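# Return the stray fork to the tray's fork slot

## Task

Place the loose fork into the tray compartment that already holds forks, either resting on top of them or next to them. It must lie flat (not on its edge), run lengthwise along the compartment, and have its handle facing the same way as the other forks. Every item that started in the tray must finish in its own compartment, and nothing may end up in the tray unless it sits with items of its own kind. The arrangement must stay put on its own, without the robot holding it. Finish by opening the gripper and moving the arm away.

## Robot and tools

Robot: one six-joint arm with a two-finger parallel gripper, on a base that may be slightly tilted relative to the table. Joint order everywhere (rows, results, refusals): waist, shoulder, elbow, forearm roll, wrist pitch, wrist roll. The elbow's sign is flipped compared with its URDF: a URDF angle of 1.2 shows as about -1.2, and its stated range of -1.187 to 4.328 becomes -4.328 to 1.187 in your numbers. Other stated ranges (rad): waist -3.491 to 3.491, shoulder -3.140 to 3.140, forearm roll -3.316 to 3.316, wrist pitch -3.140 to 3.140, wrist roll -3.927 to 3.927. True ends may sit up to 0.010 rad either side of these.

Scene frame: origin on the tabletop directly under the arm base, +z up, +y to the left when facing along +x. Results report end_effector_position (metres) and end_effector_quat_wxyz in this frame; the printed hand position gets less accurate at long reach. The gripper's fingers point along its own +z and close along its y. The reported position is the midpoint between closed pads; fingertips extend about 33 mm past it when closed and 9 mm when fully open, and closing pushes the tips roughly 24 mm further from the arm, so keep that clearance above the table.

A row is 9 numbers, each in [-1, 1]: six joint values, then gripper position, force_limit, speed. The six joint values are scaled offsets, not absolute angles: 1.0 equals 1.983 rad for waist and shoulder, 2.38 rad for elbow, 2.975 rad for forearm roll, wrist pitch and wrist roll. Gripper position is absolute: +1 fully open (140 mm), pads touch near -0.8, -1 closes until blocked. force_limit: about 14 N at -1, 60 N at 0, 107 N at +1. speed: gap change of roughly 30 mm/s at -1, 140 at 0, 250 at +1.

execute_actions(actions): a list of actions; each action is a table of up to 15 rows, one row per 1/30 s step, and a short table repeats its final row to fill 15 steps. The joint offsets in every row of an action are measured from the joint angles at the start of that action (for the first action in a call, the last angles reported). An action that would push a joint more than 0.010 rad beyond its end is refused; if the first action fails this, or any action is malformed, the whole call does nothing. A joint sent past its real end only goes to the end, and the result may say "joint sent to its limit" (its absence proves nothing). An empty list just returns state and images.

move(target, speed, blocking): target is one 9-number row; its joint offsets are measured from the "Joint positions" of the most recent result that shows them. All joints follow paths that finish together, lasting 0.5 to 10 s; speed (rad/s, 0.01 to 2, default 0.5) caps the joint with the longest travel. Finger values are sent at the start. Paths ignore obstacles. The extra "move:" line reports the ending (done, off_target, moving, held, fault), limits=held or limits=none, and the joint furthest from target. With blocking=false the call returns after 0.5 s; use wait(0) to check, and stop or wait before sending anything else.

wait(seconds): 0 to 10 s, arm holds its last command. stop: brakes a running move (needs room). zoom_image(camera, region): region [x0, y0, x1, y1] in pixels, at most 504x504, origin top-left. Cameras: cam_high 896x504, cam_low 896x504, cam_wrist 504x504 (fisheye). finished_scene(scene): pass the current scene's number; irreversible.

Results also give Joint positions, Joint velocities (rad, rad/s) and Joint targets (what joints are currently being driven toward; this can drift without new commands). Motion limits: joint target speed up to 2.62 (waist, shoulder), 3.14 (elbow), 3.93 (wrist joints) rad/s with 0.5 s to accelerate; targets kept within 0.805, 0.966 or 1.21 rad of measured angles; targets scaled back if they would put the gripper over 70 mm from where it is. A move left unfinished may not complete on its own, so command the remainder. "joint command not followed" means a clearance check altered targets.

Gripping: send position -1 and look for object_status 2. Codes: 0 moving, 1 stopped while opening, 2 stopped on something while closing, 3 reached target or pads met (a thin item like a fork may still be held). To squeeze harder while at 2, raise force_limit and change position slightly (e.g. -1 to -0.98). position_measured is in counts: 3 fully open, 230 pads touching.

Faults: joint torque at its load limit (148 N m for waist, shoulder, elbow; 37.2 for the wrist joints, held weight included) or 150 N external force freezes the arm 10 s and drops the rest of the call. The arm is stiff, so targets even slightly below a firm contact can fault; approach slowly. MOTOR HOT warns of heat; reaching the limit brakes the arm (OVER-TEMPERATURE FAULT). Avoid drops, slams, hard pushes and anything leaving the table; loose objects may get nudged occasionally.

Each tool is called as a command line: name --argument value for each argument, lists and objects as JSON in quotes; but a table of rows of numbers goes row by row, as --pt "numbers of a row", without its own name.

## Session

execute_actions --actions '[]'

Scene clock: 0.00 s.
end_effector_position=(+0.3875, +0.1953, +0.1780) position_measured=3 object_status=3 end_effector_quat_wxyz=(+0.013, +0.696, +0.710, -0.105)
Joint names: [waist, shoulder, elbow, forearm roll, wrist pitch, wrist roll]
Joint positions: [ 1.145 -0.084  0.806  0.665 -0.689  1.679]
Joint velocities: [ 0.001  0.001  0.     0.    -0.001  0.   ]
Joint targets: [1.145 -0.084 0.806 0.665 -0.689 1.679]

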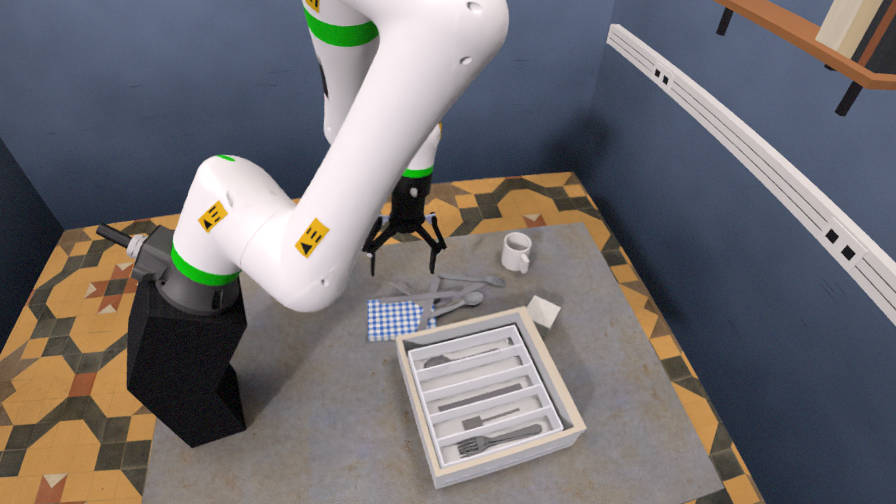

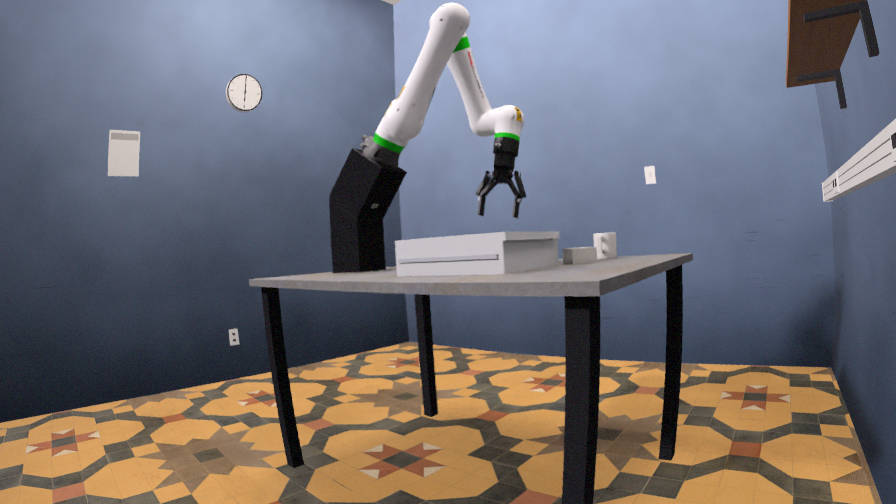

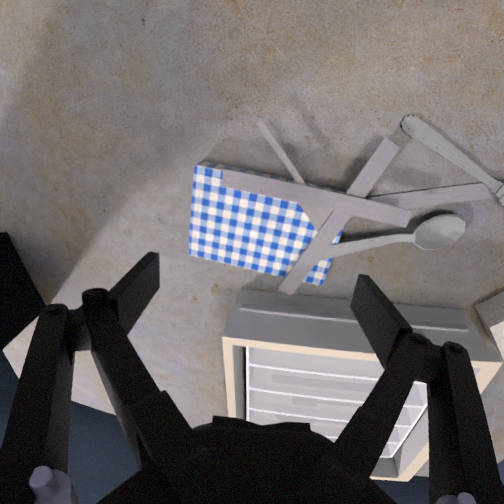

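zoom_image --camera "cam_high" --region '[340,220,620,500]'

move --target '[-0.05,0,0,0,0,0,1,0,0]'

move --target '[0,0.05,0,0,0,0,1,0,0]'

move --target '[0,0,-0.042,0,0,0,1,0,0]'

move --target '[0,0,0,0.0336,0,0,1,0,0]'

move --target '[0,0,0,0,-0.0336,0,1,0,0]'

Region (340, 220, 620, 500) of cam_high's 896x504 image, scaled by 1.800, with more detail than that image has.

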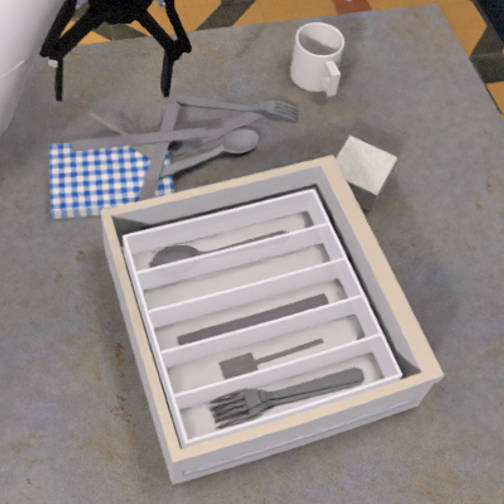

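Scene clock: 3.73 s.
end_effector_position=(+0.4046, +0.1498, +0.1736) position_measured=3 object_status=3 end_effector_quat_wxyz=(+0.034, +0.724, +0.678, -0.120)
Joint names: [waist, shoulder, elbow, forearm roll, wrist pitch, wrist roll]
Joint positions: [ 1.046 -0.084  0.806  0.665 -0.689  1.679]
Joint velocities: [-0.001 -0.    -0.     0.003 -0.001 -0.001]
Joint targets: [1.046 -0.084 0.806 0.665 -0.689 1.679]
move: done; limits=none; farthest joint: the waist, 0.000 radians from its target (0.099 radians at the start)

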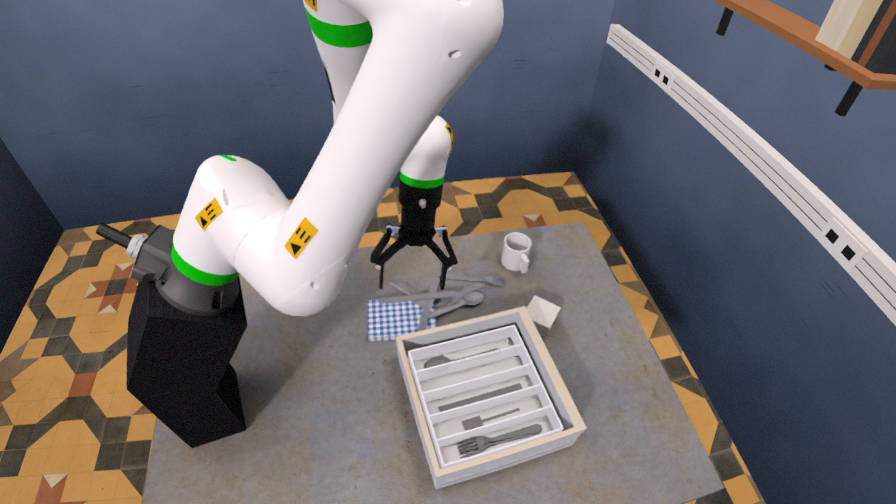

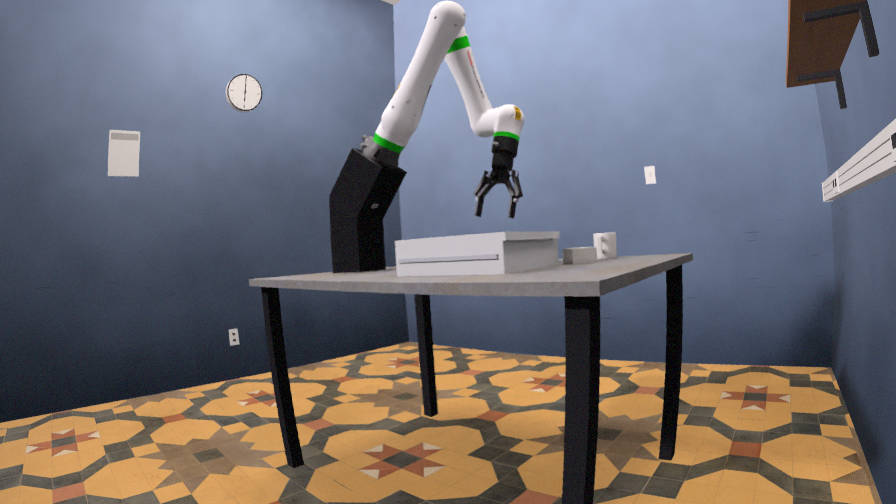

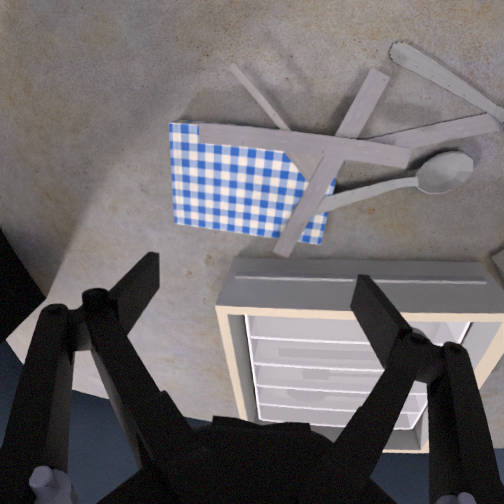

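Scene clock: 4.60 s.
end_effector_position=(+0.3730, +0.1332, +0.1470) position_measured=3 object_status=3 end_effector_quat_wxyz=(+0.036, +0.707, +0.687, -0.166)
Joint names: [waist, shoulder, elbow, forearm roll, wrist pitch, wrist roll]
Joint positions: [ 1.046  0.015  0.806  0.665 -0.689  1.679]
Joint velocities: [ 0.001  0.003 -0.001 -0.001 -0.    -0.   ]
Joint targets: [1.046 0.015 0.806 0.665 -0.689 1.679]
move: done; limits=none; farthest joint: the waist, 0.000 radians from its target (0.000 radians at the start)

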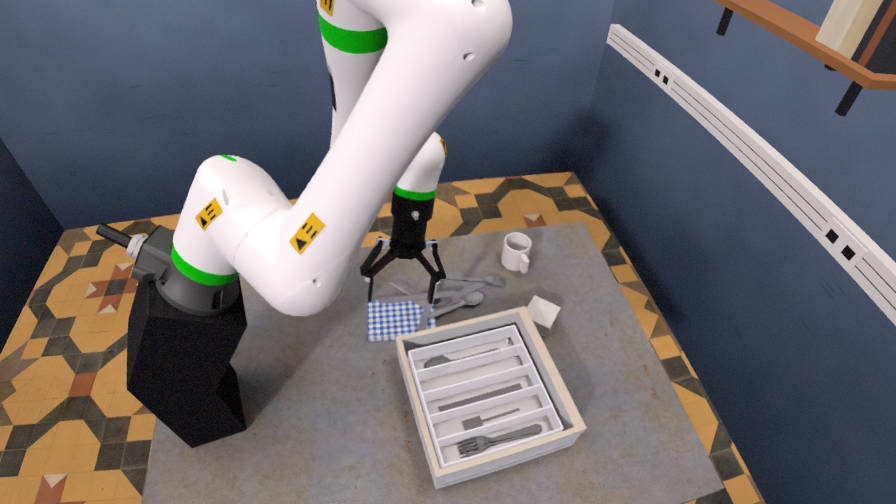

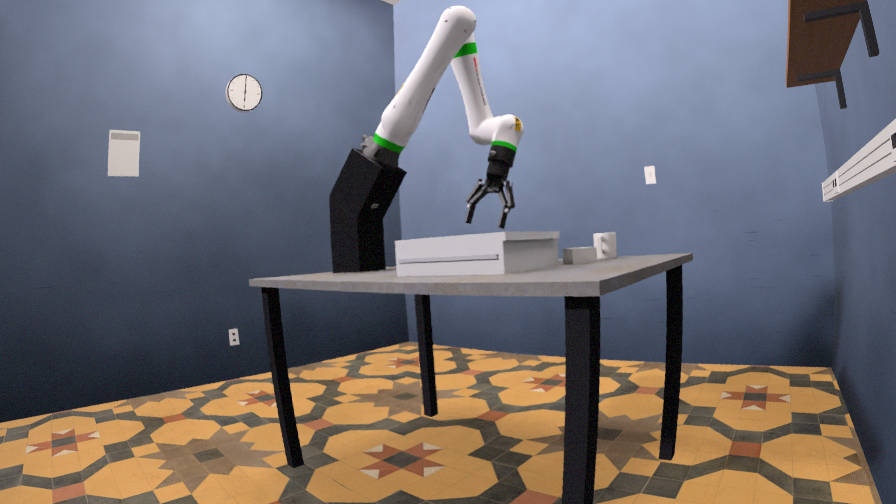

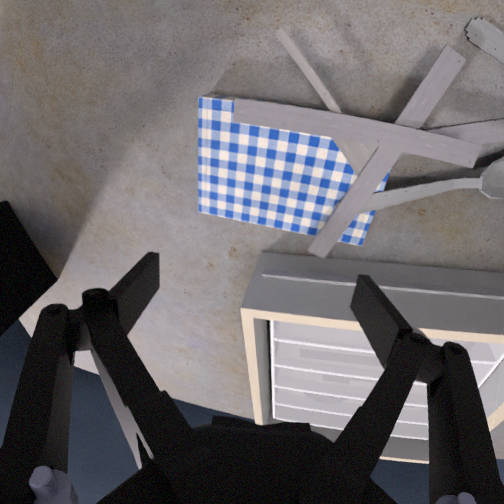

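Scene clock: 5.47 s.
end_effector_position=(+0.4264, +0.1794, +0.1553) position_measured=3 object_status=3 end_effector_quat_wxyz=(+0.034, +0.724, +0.678, -0.120)
Joint names: [waist, shoulder, elbow, forearm roll, wrist pitch, wrist roll]
Joint positions: [ 1.046  0.015  0.706  0.665 -0.689  1.679]
Joint velocities: [ 0.     0.001 -0.002 -0.002 -0.     0.001]
Joint targets: [1.046 0.015 0.706 0.665 -0.689 1.679]
move: done; limits=none; farthest joint: the waist, 0.000 radians from its target (0.000 radians at the start)

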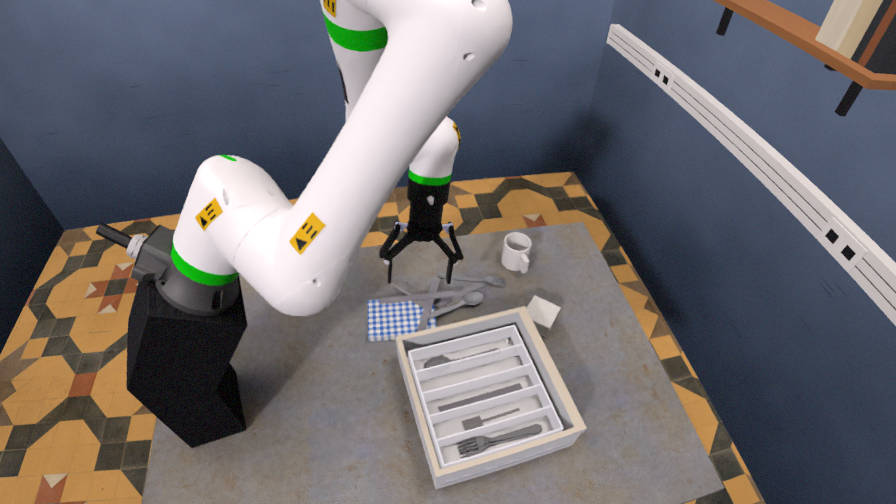

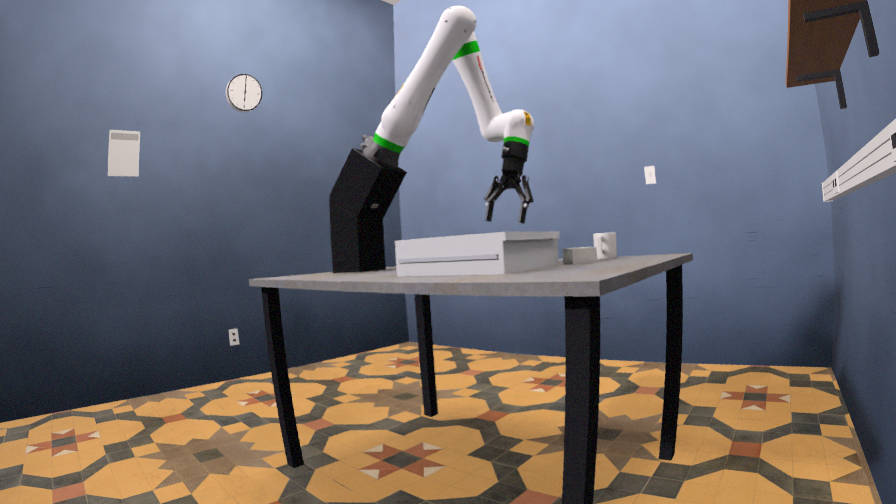

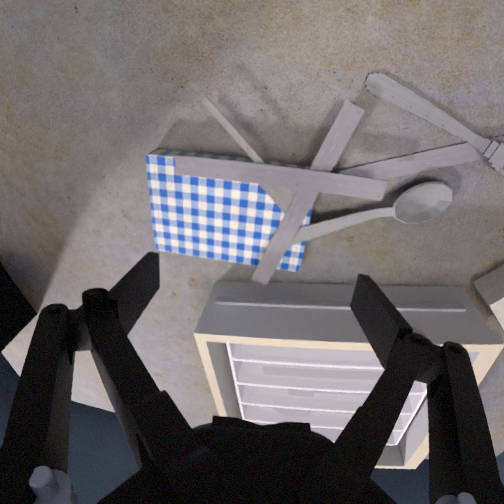

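Scene clock: 6.33 s.
end_effector_position=(+0.4508, +0.1877, +0.1595) position_measured=3 object_status=3 end_effector_quat_wxyz=(+0.054, +0.696, +0.709, -0.102)
Joint names: [waist, shoulder, elbow, forearm roll, wrist pitch, wrist roll]
Joint positions: [ 1.046  0.015  0.706  0.764 -0.689  1.679]
Joint velocities: [ 0.001  0.    -0.     0.     0.    -0.001]
Joint targets: [1.046 0.015 0.706 0.764 -0.689 1.679]
move: done; limits=none; farthest joint: the forearm roll, 0.001 radians from its target (0.100 radians at the start)

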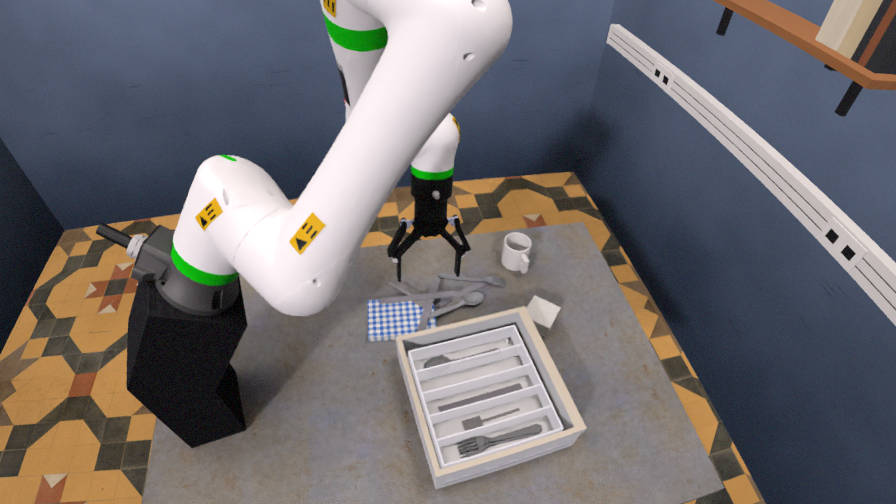

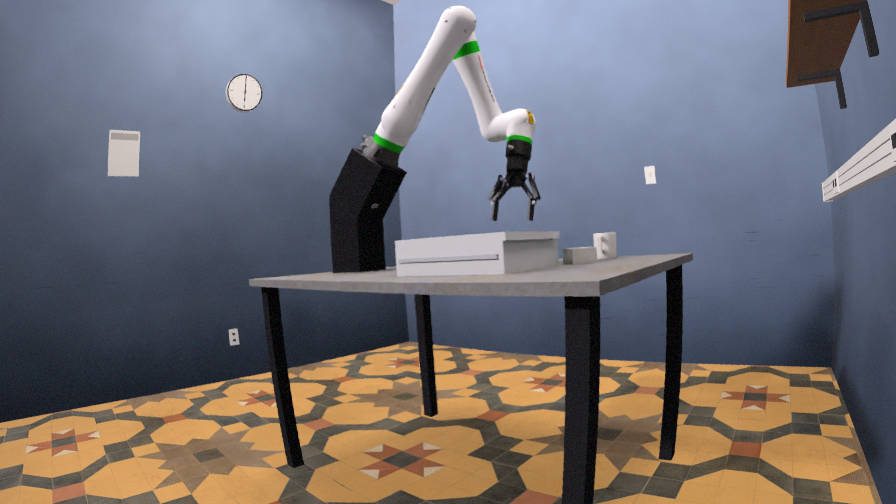

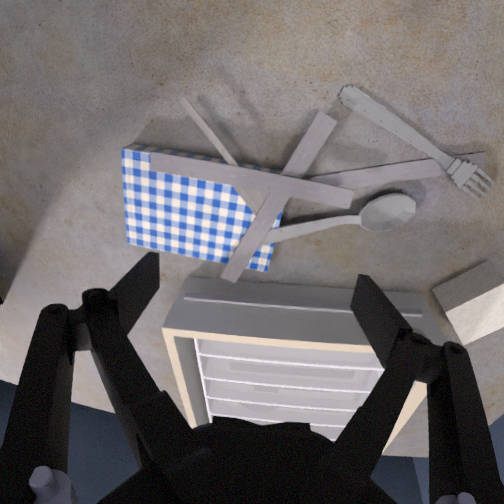

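Scene clock: 7.20 s.
end_effector_position=(+0.4480, +0.1536, +0.1693) position_measured=3 object_status=3 end_effector_quat_wxyz=(+0.086, +0.690, +0.705, -0.140)
Joint names: [waist, shoulder, elbow, forearm roll, wrist pitch, wrist roll]
Joint positions: [ 1.046  0.015  0.706  0.764 -0.789  1.679]
Joint velocities: [-0.     0.    -0.     0.001 -0.001 -0.   ]
Joint targets: [1.046 0.015 0.706 0.764 -0.789 1.679]
move: done; limits=none; farthest joint: the waist, 0.000 radians from its target (0.000 radians at the start)

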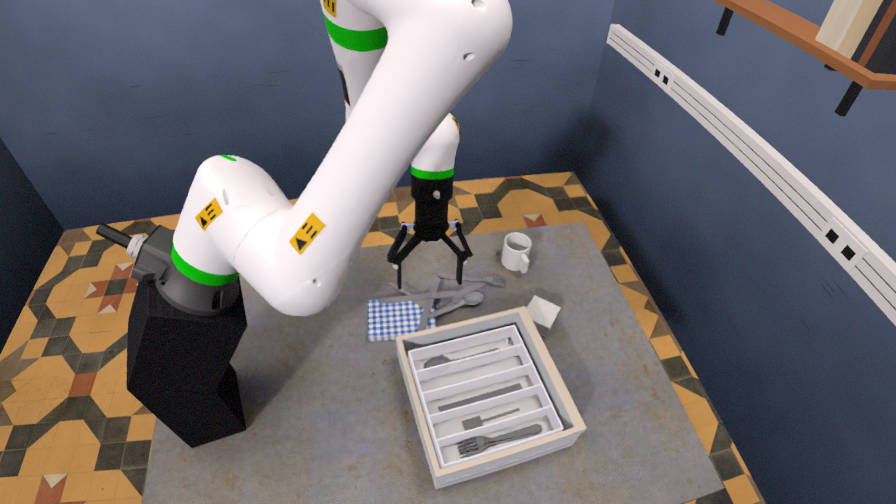

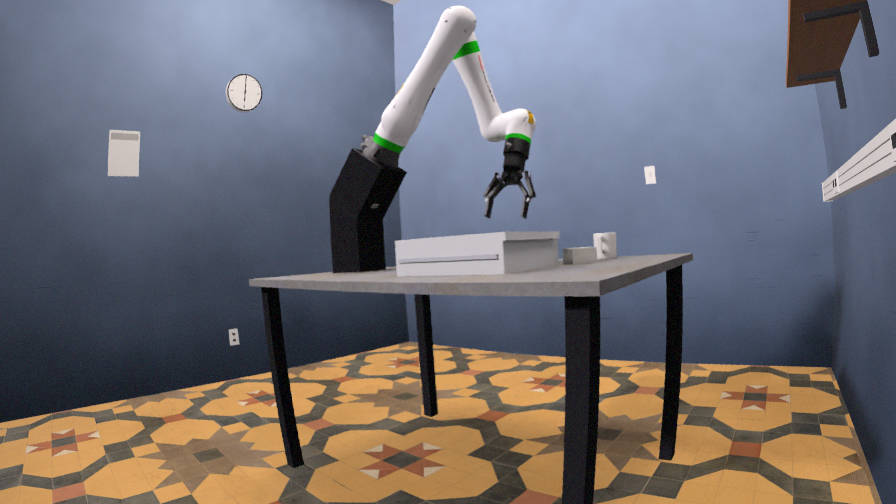

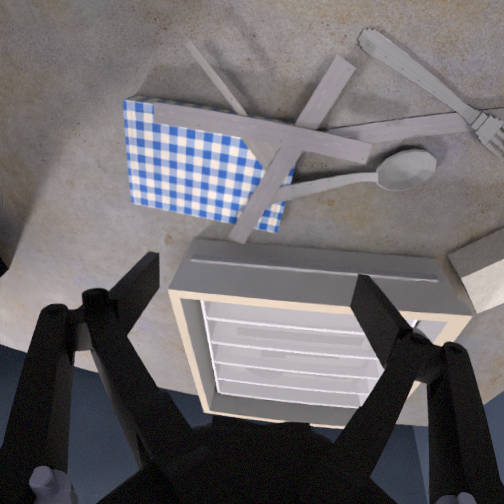

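move --target '[-0.0756,0.0958,-0.102,-0.0232,0.1213,0.44,-0.2,0,0]' --speed 1.2

Scene clock: 19.07 s.
end_effector_position=(+0.5559, +0.2586, +0.0990) position_measured=154 object_status=3 end_effector_quat_wxyz=(-0.003, +0.223, +0.975, -0.005)
Joint names: [waist, shoulder, elbow, forearm roll, wrist pitch, wrist roll]
Joint positions: [ 0.896  0.205  0.463  0.695 -0.428  2.988]
Joint velocities: [-0.    -0.001 -0.     0.001  0.     0.001]
Joint targets: [0.896 0.205 0.463 0.695 -0.428 2.988]
move: done; limits=none; farthest joint: the waist, 0.000 radians from its target (0.150 radians at the start)

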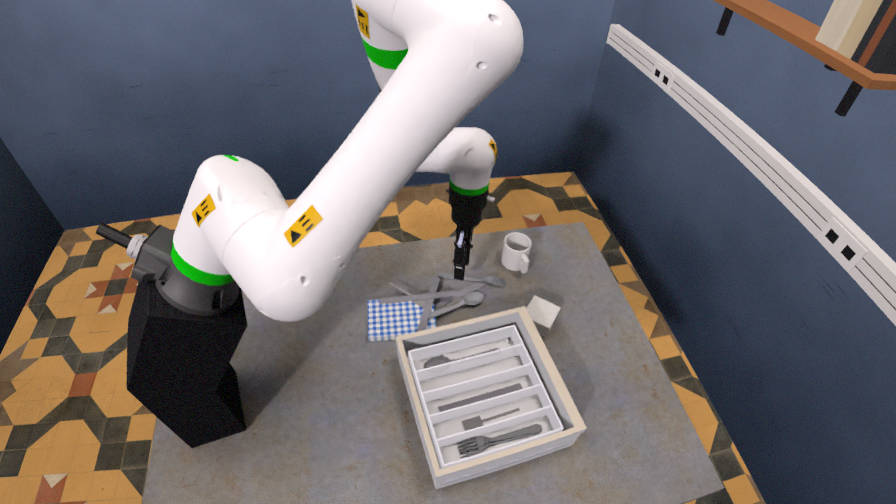

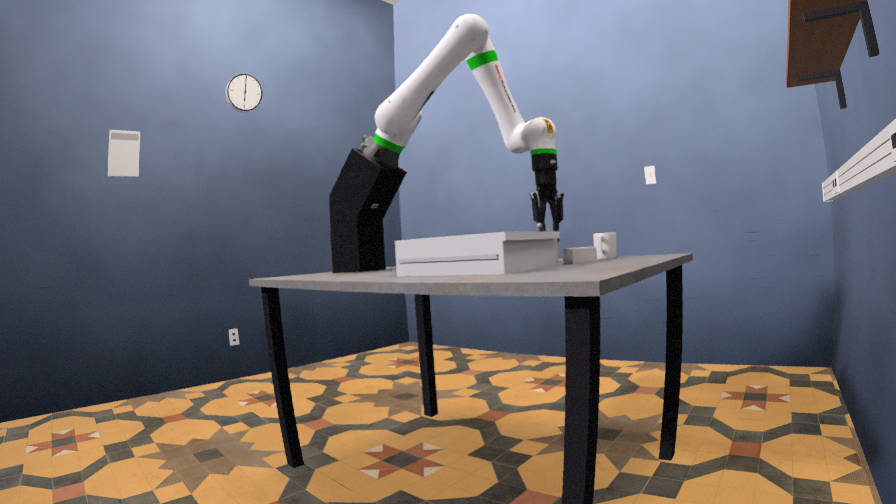

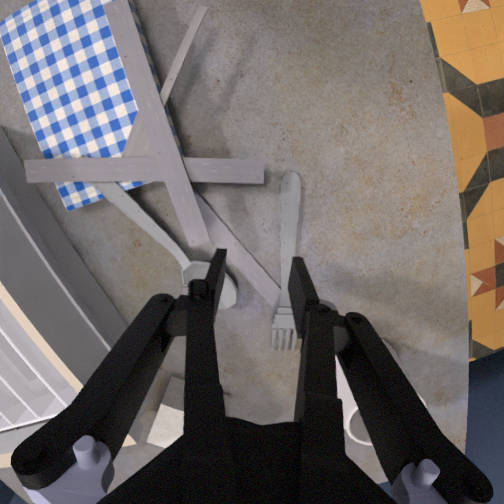

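move --target '[-0.0125,0.0785,-0.051,0.0134,0.0134,-0.02,-0.35,0,0]' --speed 0.2

Scene clock: 23.30 s.
end_effector_position=(+0.5784, +0.2802, +0.0454) position_measured=173 object_status=3 end_effector_quat_wxyz=(-0.002, +0.239, +0.971, -0.004)
Joint names: [waist, shoulder, elbow, forearm roll, wrist pitch, wrist roll]
Joint positions: [ 0.871  0.361  0.342  0.735 -0.388  2.929]
Joint velocities: [-0.     0.001 -0.     0.001  0.    -0.002]
Joint targets: [0.871 0.361 0.342 0.735 -0.388 2.929]
move: done; limits=none; farthest joint: the waist, 0.000 radians from its target (0.025 radians at the start)

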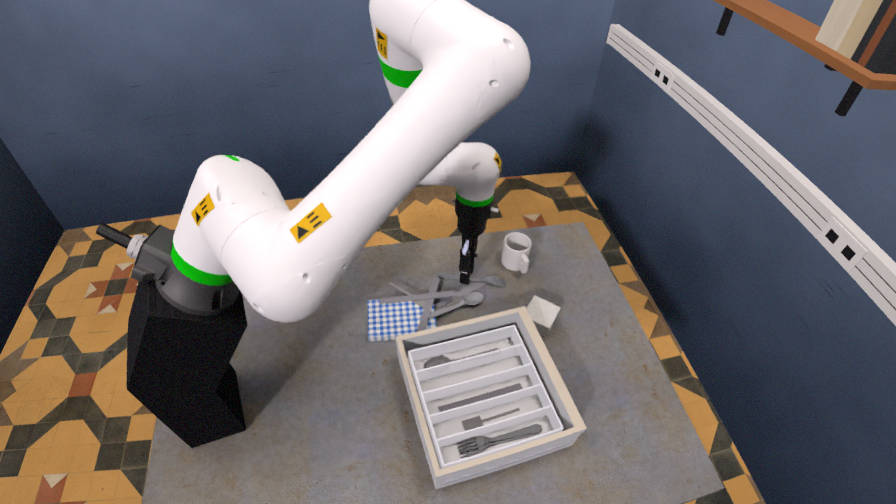

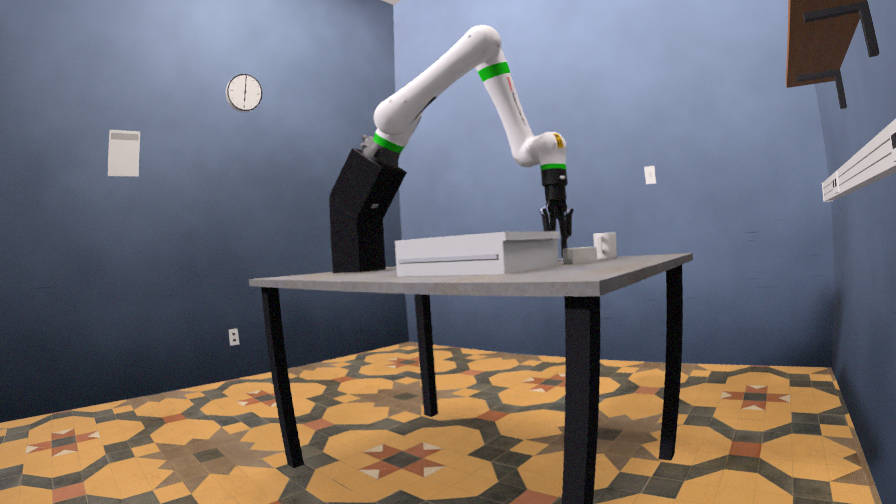

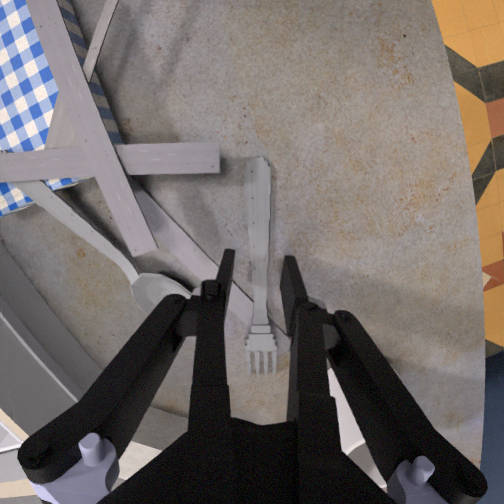

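move --target '[0,0.0153,-0.0097,0,-0.0034,0.03,-0.5,0,0]' --speed 0.1

move --target '[0,0,0,0,0,0,-1,0,-0.5]'

move --target '[0,-0.2,0.08,0,-0.07,0,-1,0,-0.5]'

Scene clock: 27.17 s.
end_effector_position=(+0.5775, +0.2802, +0.0344) position_measured=192 object_status=3 end_effector_quat_wxyz=(-0.005, +0.195, +0.981, -0.011)
Joint names: [waist, shoulder, elbow, forearm roll, wrist pitch, wrist roll]
Joint positions: [ 0.871  0.391  0.319  0.735 -0.398  3.018]
Joint velocities: [ 0.001  0.002 -0.     0.001  0.     0.   ]
Joint targets: [0.871 0.391 0.319 0.735 -0.398 3.018]
move: done; limits=none; farthest joint: the shoulder, 0.001 radians from its target (0.031 radians at the start)

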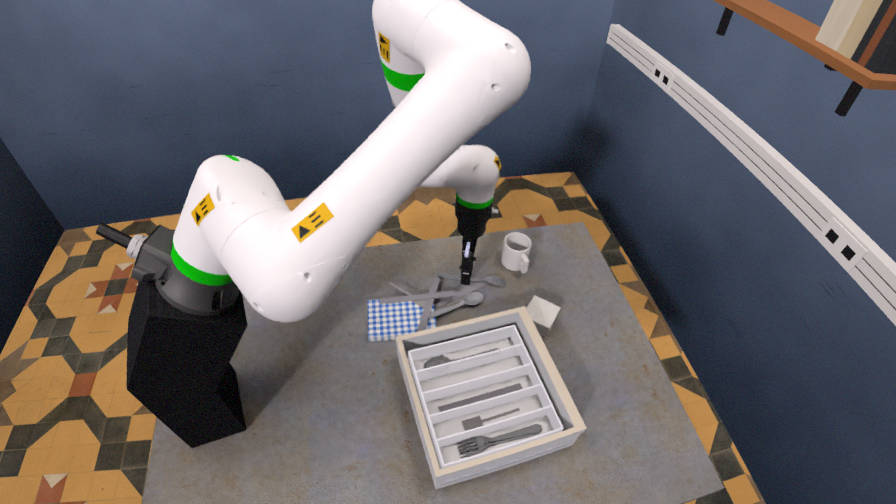

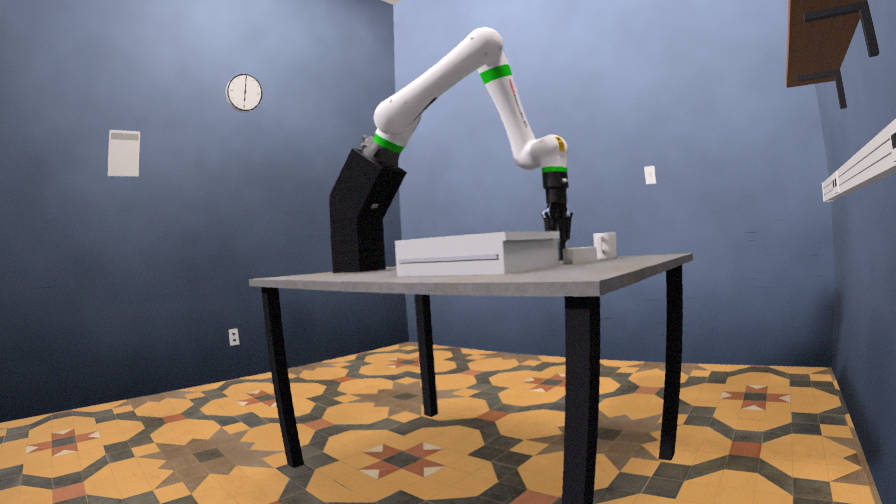

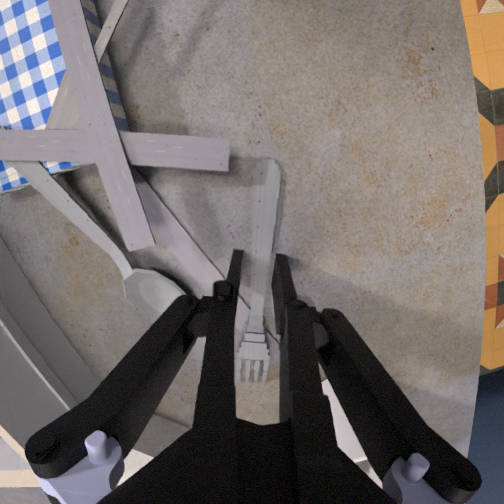

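Scene clock: 27.67 s.
end_effector_position=(+0.5776, +0.2803, +0.0344) position_measured=215 object_status=2 end_effector_quat_wxyz=(-0.005, +0.195, +0.981, -0.011)
Joint names: [waist, shoulder, elbow, forearm roll, wrist pitch, wrist roll]
Joint positions: [ 0.871  0.391  0.318  0.735 -0.398  3.018]
Joint velocities: [-0.001 -0.     0.    -0.002 -0.001  0.001]
Joint targets: [0.871 0.391 0.319 0.735 -0.398 3.018]
move: done; limits=none; farthest joint: the elbow, 0.001 radians from its target (0.000 radians at the start)

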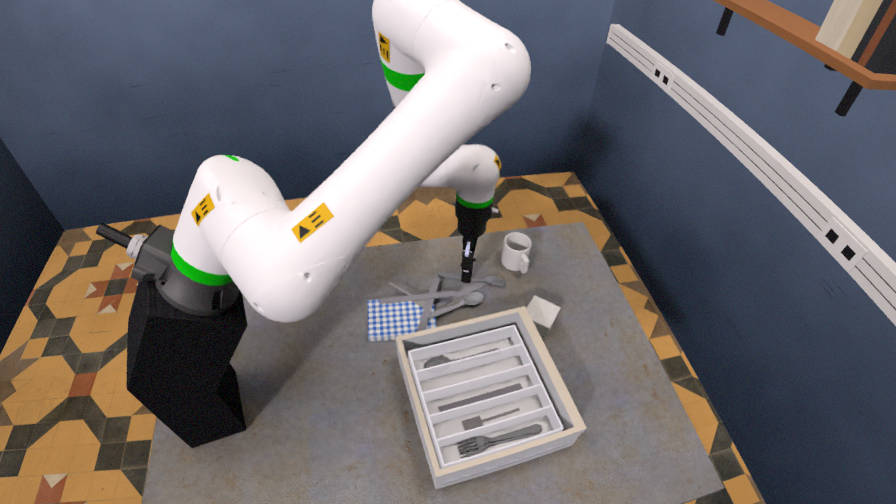

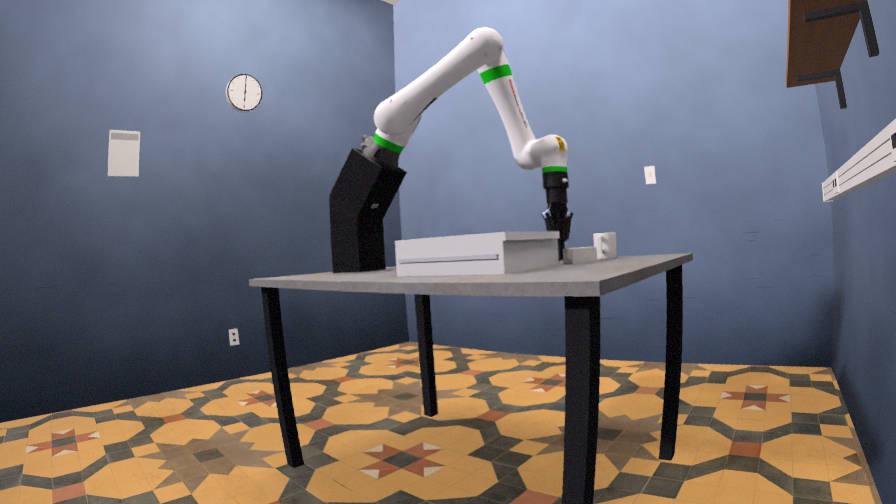

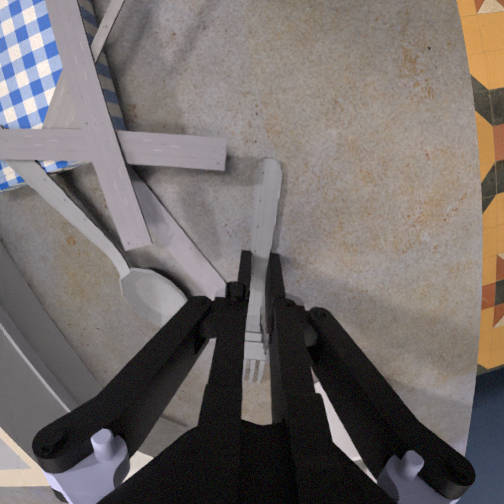

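Scene clock: 29.00 s.
end_effector_position=(+0.6032, +0.1926, +0.1952) position_measured=215 object_status=2 end_effector_quat_wxyz=(+0.054, +0.226, +0.972, -0.043)
Joint names: [waist, shoulder, elbow, forearm roll, wrist pitch, wrist roll]
Joint positions: [ 0.871 -0.006  0.509  0.735 -0.606  3.018]
Joint velocities: [ 0.    -0.002  0.001 -0.003 -0.    -0.001]
Joint targets: [0.871 -0.006 0.509 0.735 -0.606 3.018]
move: done; limits=none; farthest joint: the waist, 0.000 radians from its target (0.000 radians at the start)

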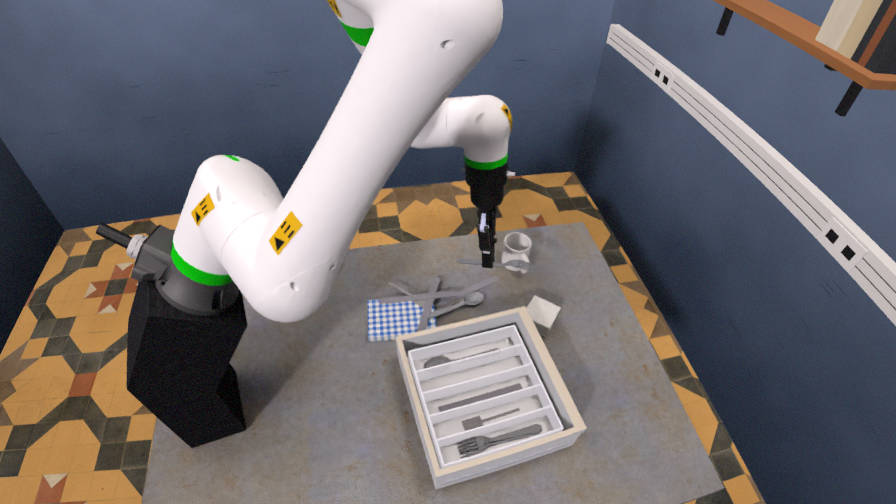

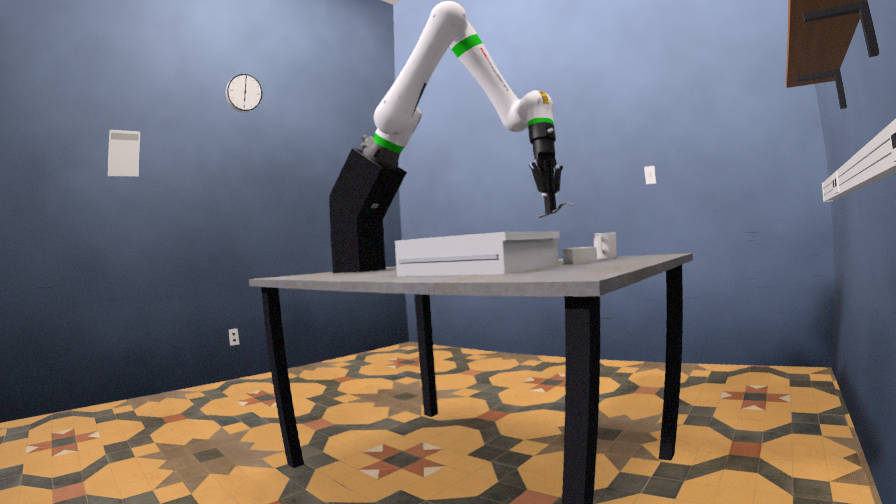

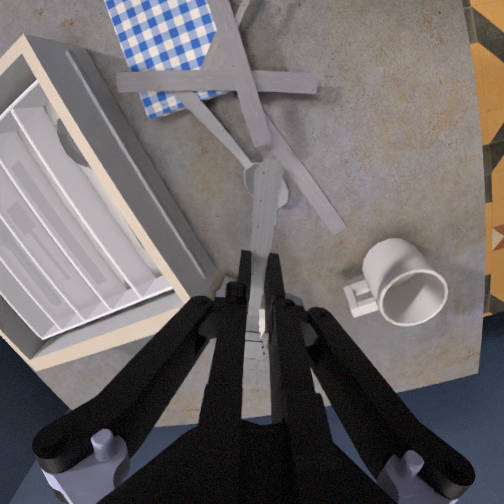

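move --target '[-0.4428,0.016,-0.055,-0.390,-0.0097,-0.295,-1,0,-0.5]' --speed 0.8

Scene clock: 33.70 s.
end_effector_position=(+0.5106, -0.1556, +0.1911) position_measured=215 object_status=2 end_effector_quat_wxyz=(+0.002, +0.999, +0.047, -0.004)
Joint names: [waist, shoulder, elbow, forearm roll, wrist pitch, wrist roll]
Joint positions: [-0.007  0.026  0.378 -0.425 -0.635  2.14 ]
Joint velocities: [-0.002  0.    -0.001 -0.002 -0.    -0.002]
Joint targets: [-0.007 0.026 0.378 -0.425 -0.635 2.140]
move: done; limits=none; farthest joint: the forearm roll, 0.001 radians from its target (1.161 radians at the start)

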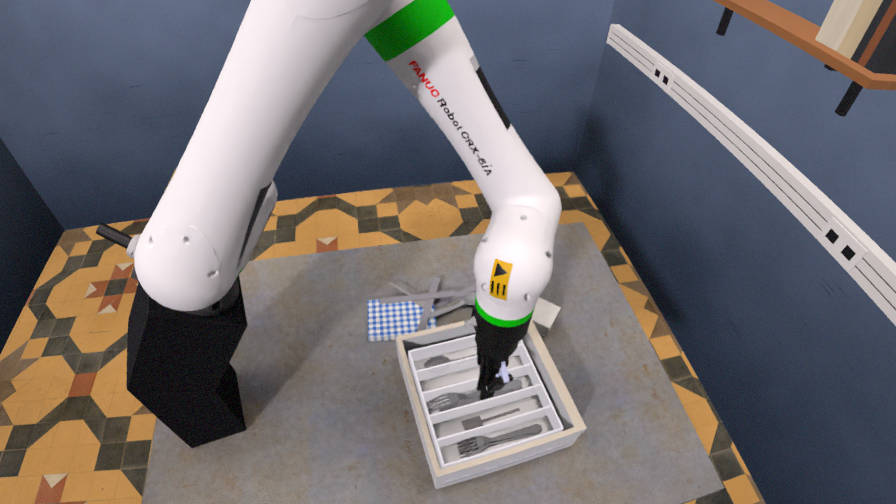

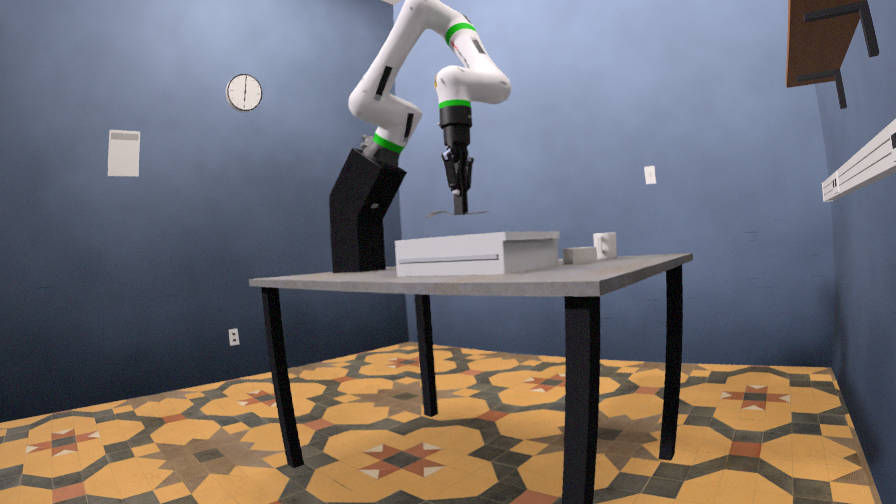

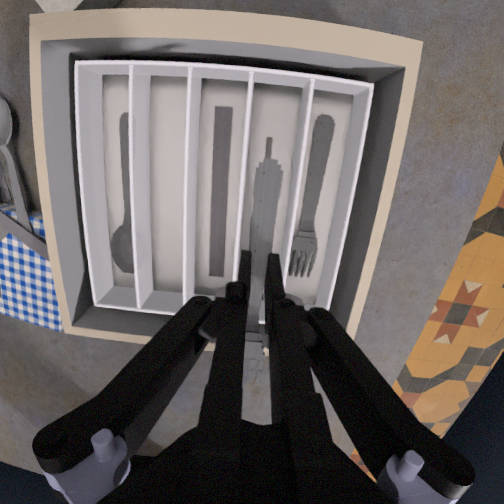

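move --target '[-0.0318,0.140,-0.105,-0.0198,-0.001,0.047,-1,0,-0.5]' --speed 0.3

Scene clock: 38.23 s.
end_effector_position=(+0.5629, -0.2091, +0.1190) position_measured=215 object_status=2 end_effector_quat_wxyz=(+0.001, +0.998, +0.064, -0.006)
Joint names: [waist, shoulder, elbow, forearm roll, wrist pitch, wrist roll]
Joint positions: [-0.07   0.303  0.128 -0.484 -0.638  2.28 ]
Joint velocities: [-0.002  0.002  0.    -0.001 -0.001  0.001]
Joint targets: [-0.070 0.304 0.128 -0.484 -0.638 2.280]
move: done; limits=none; farthest joint: the waist, 0.000 radians from its target (0.063 radians at the start)

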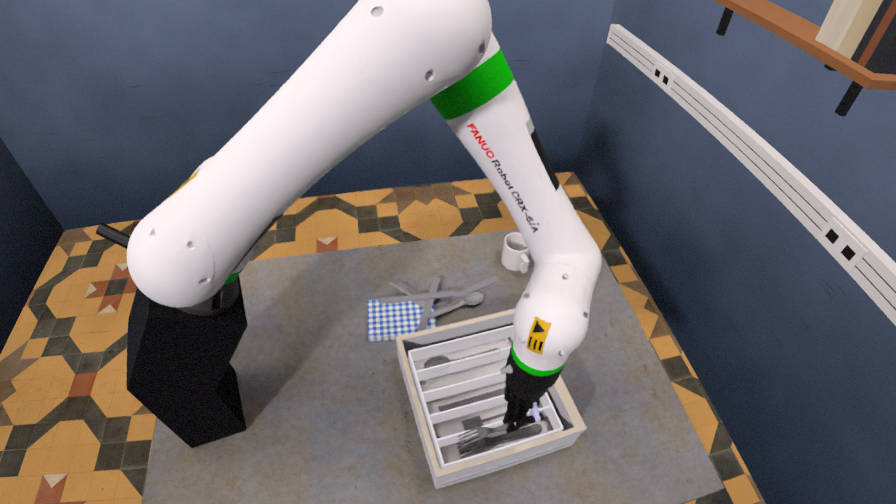

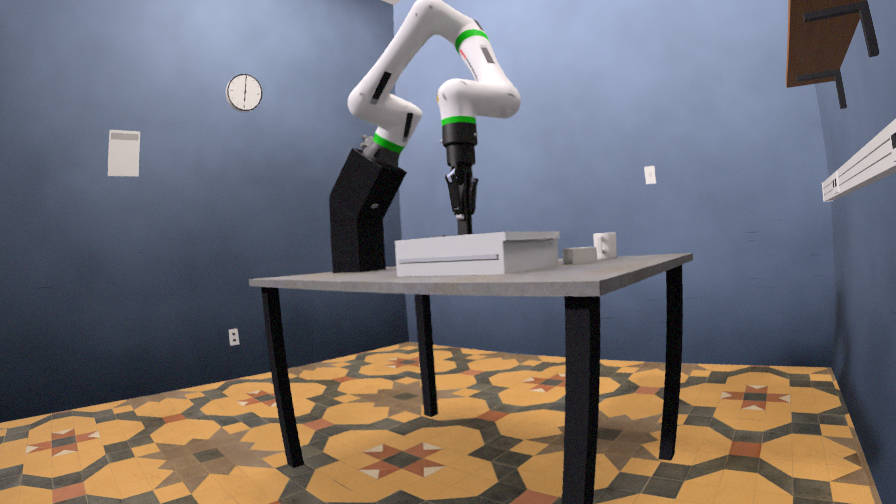

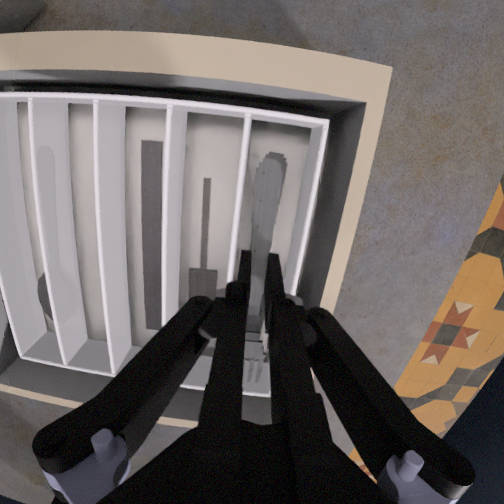

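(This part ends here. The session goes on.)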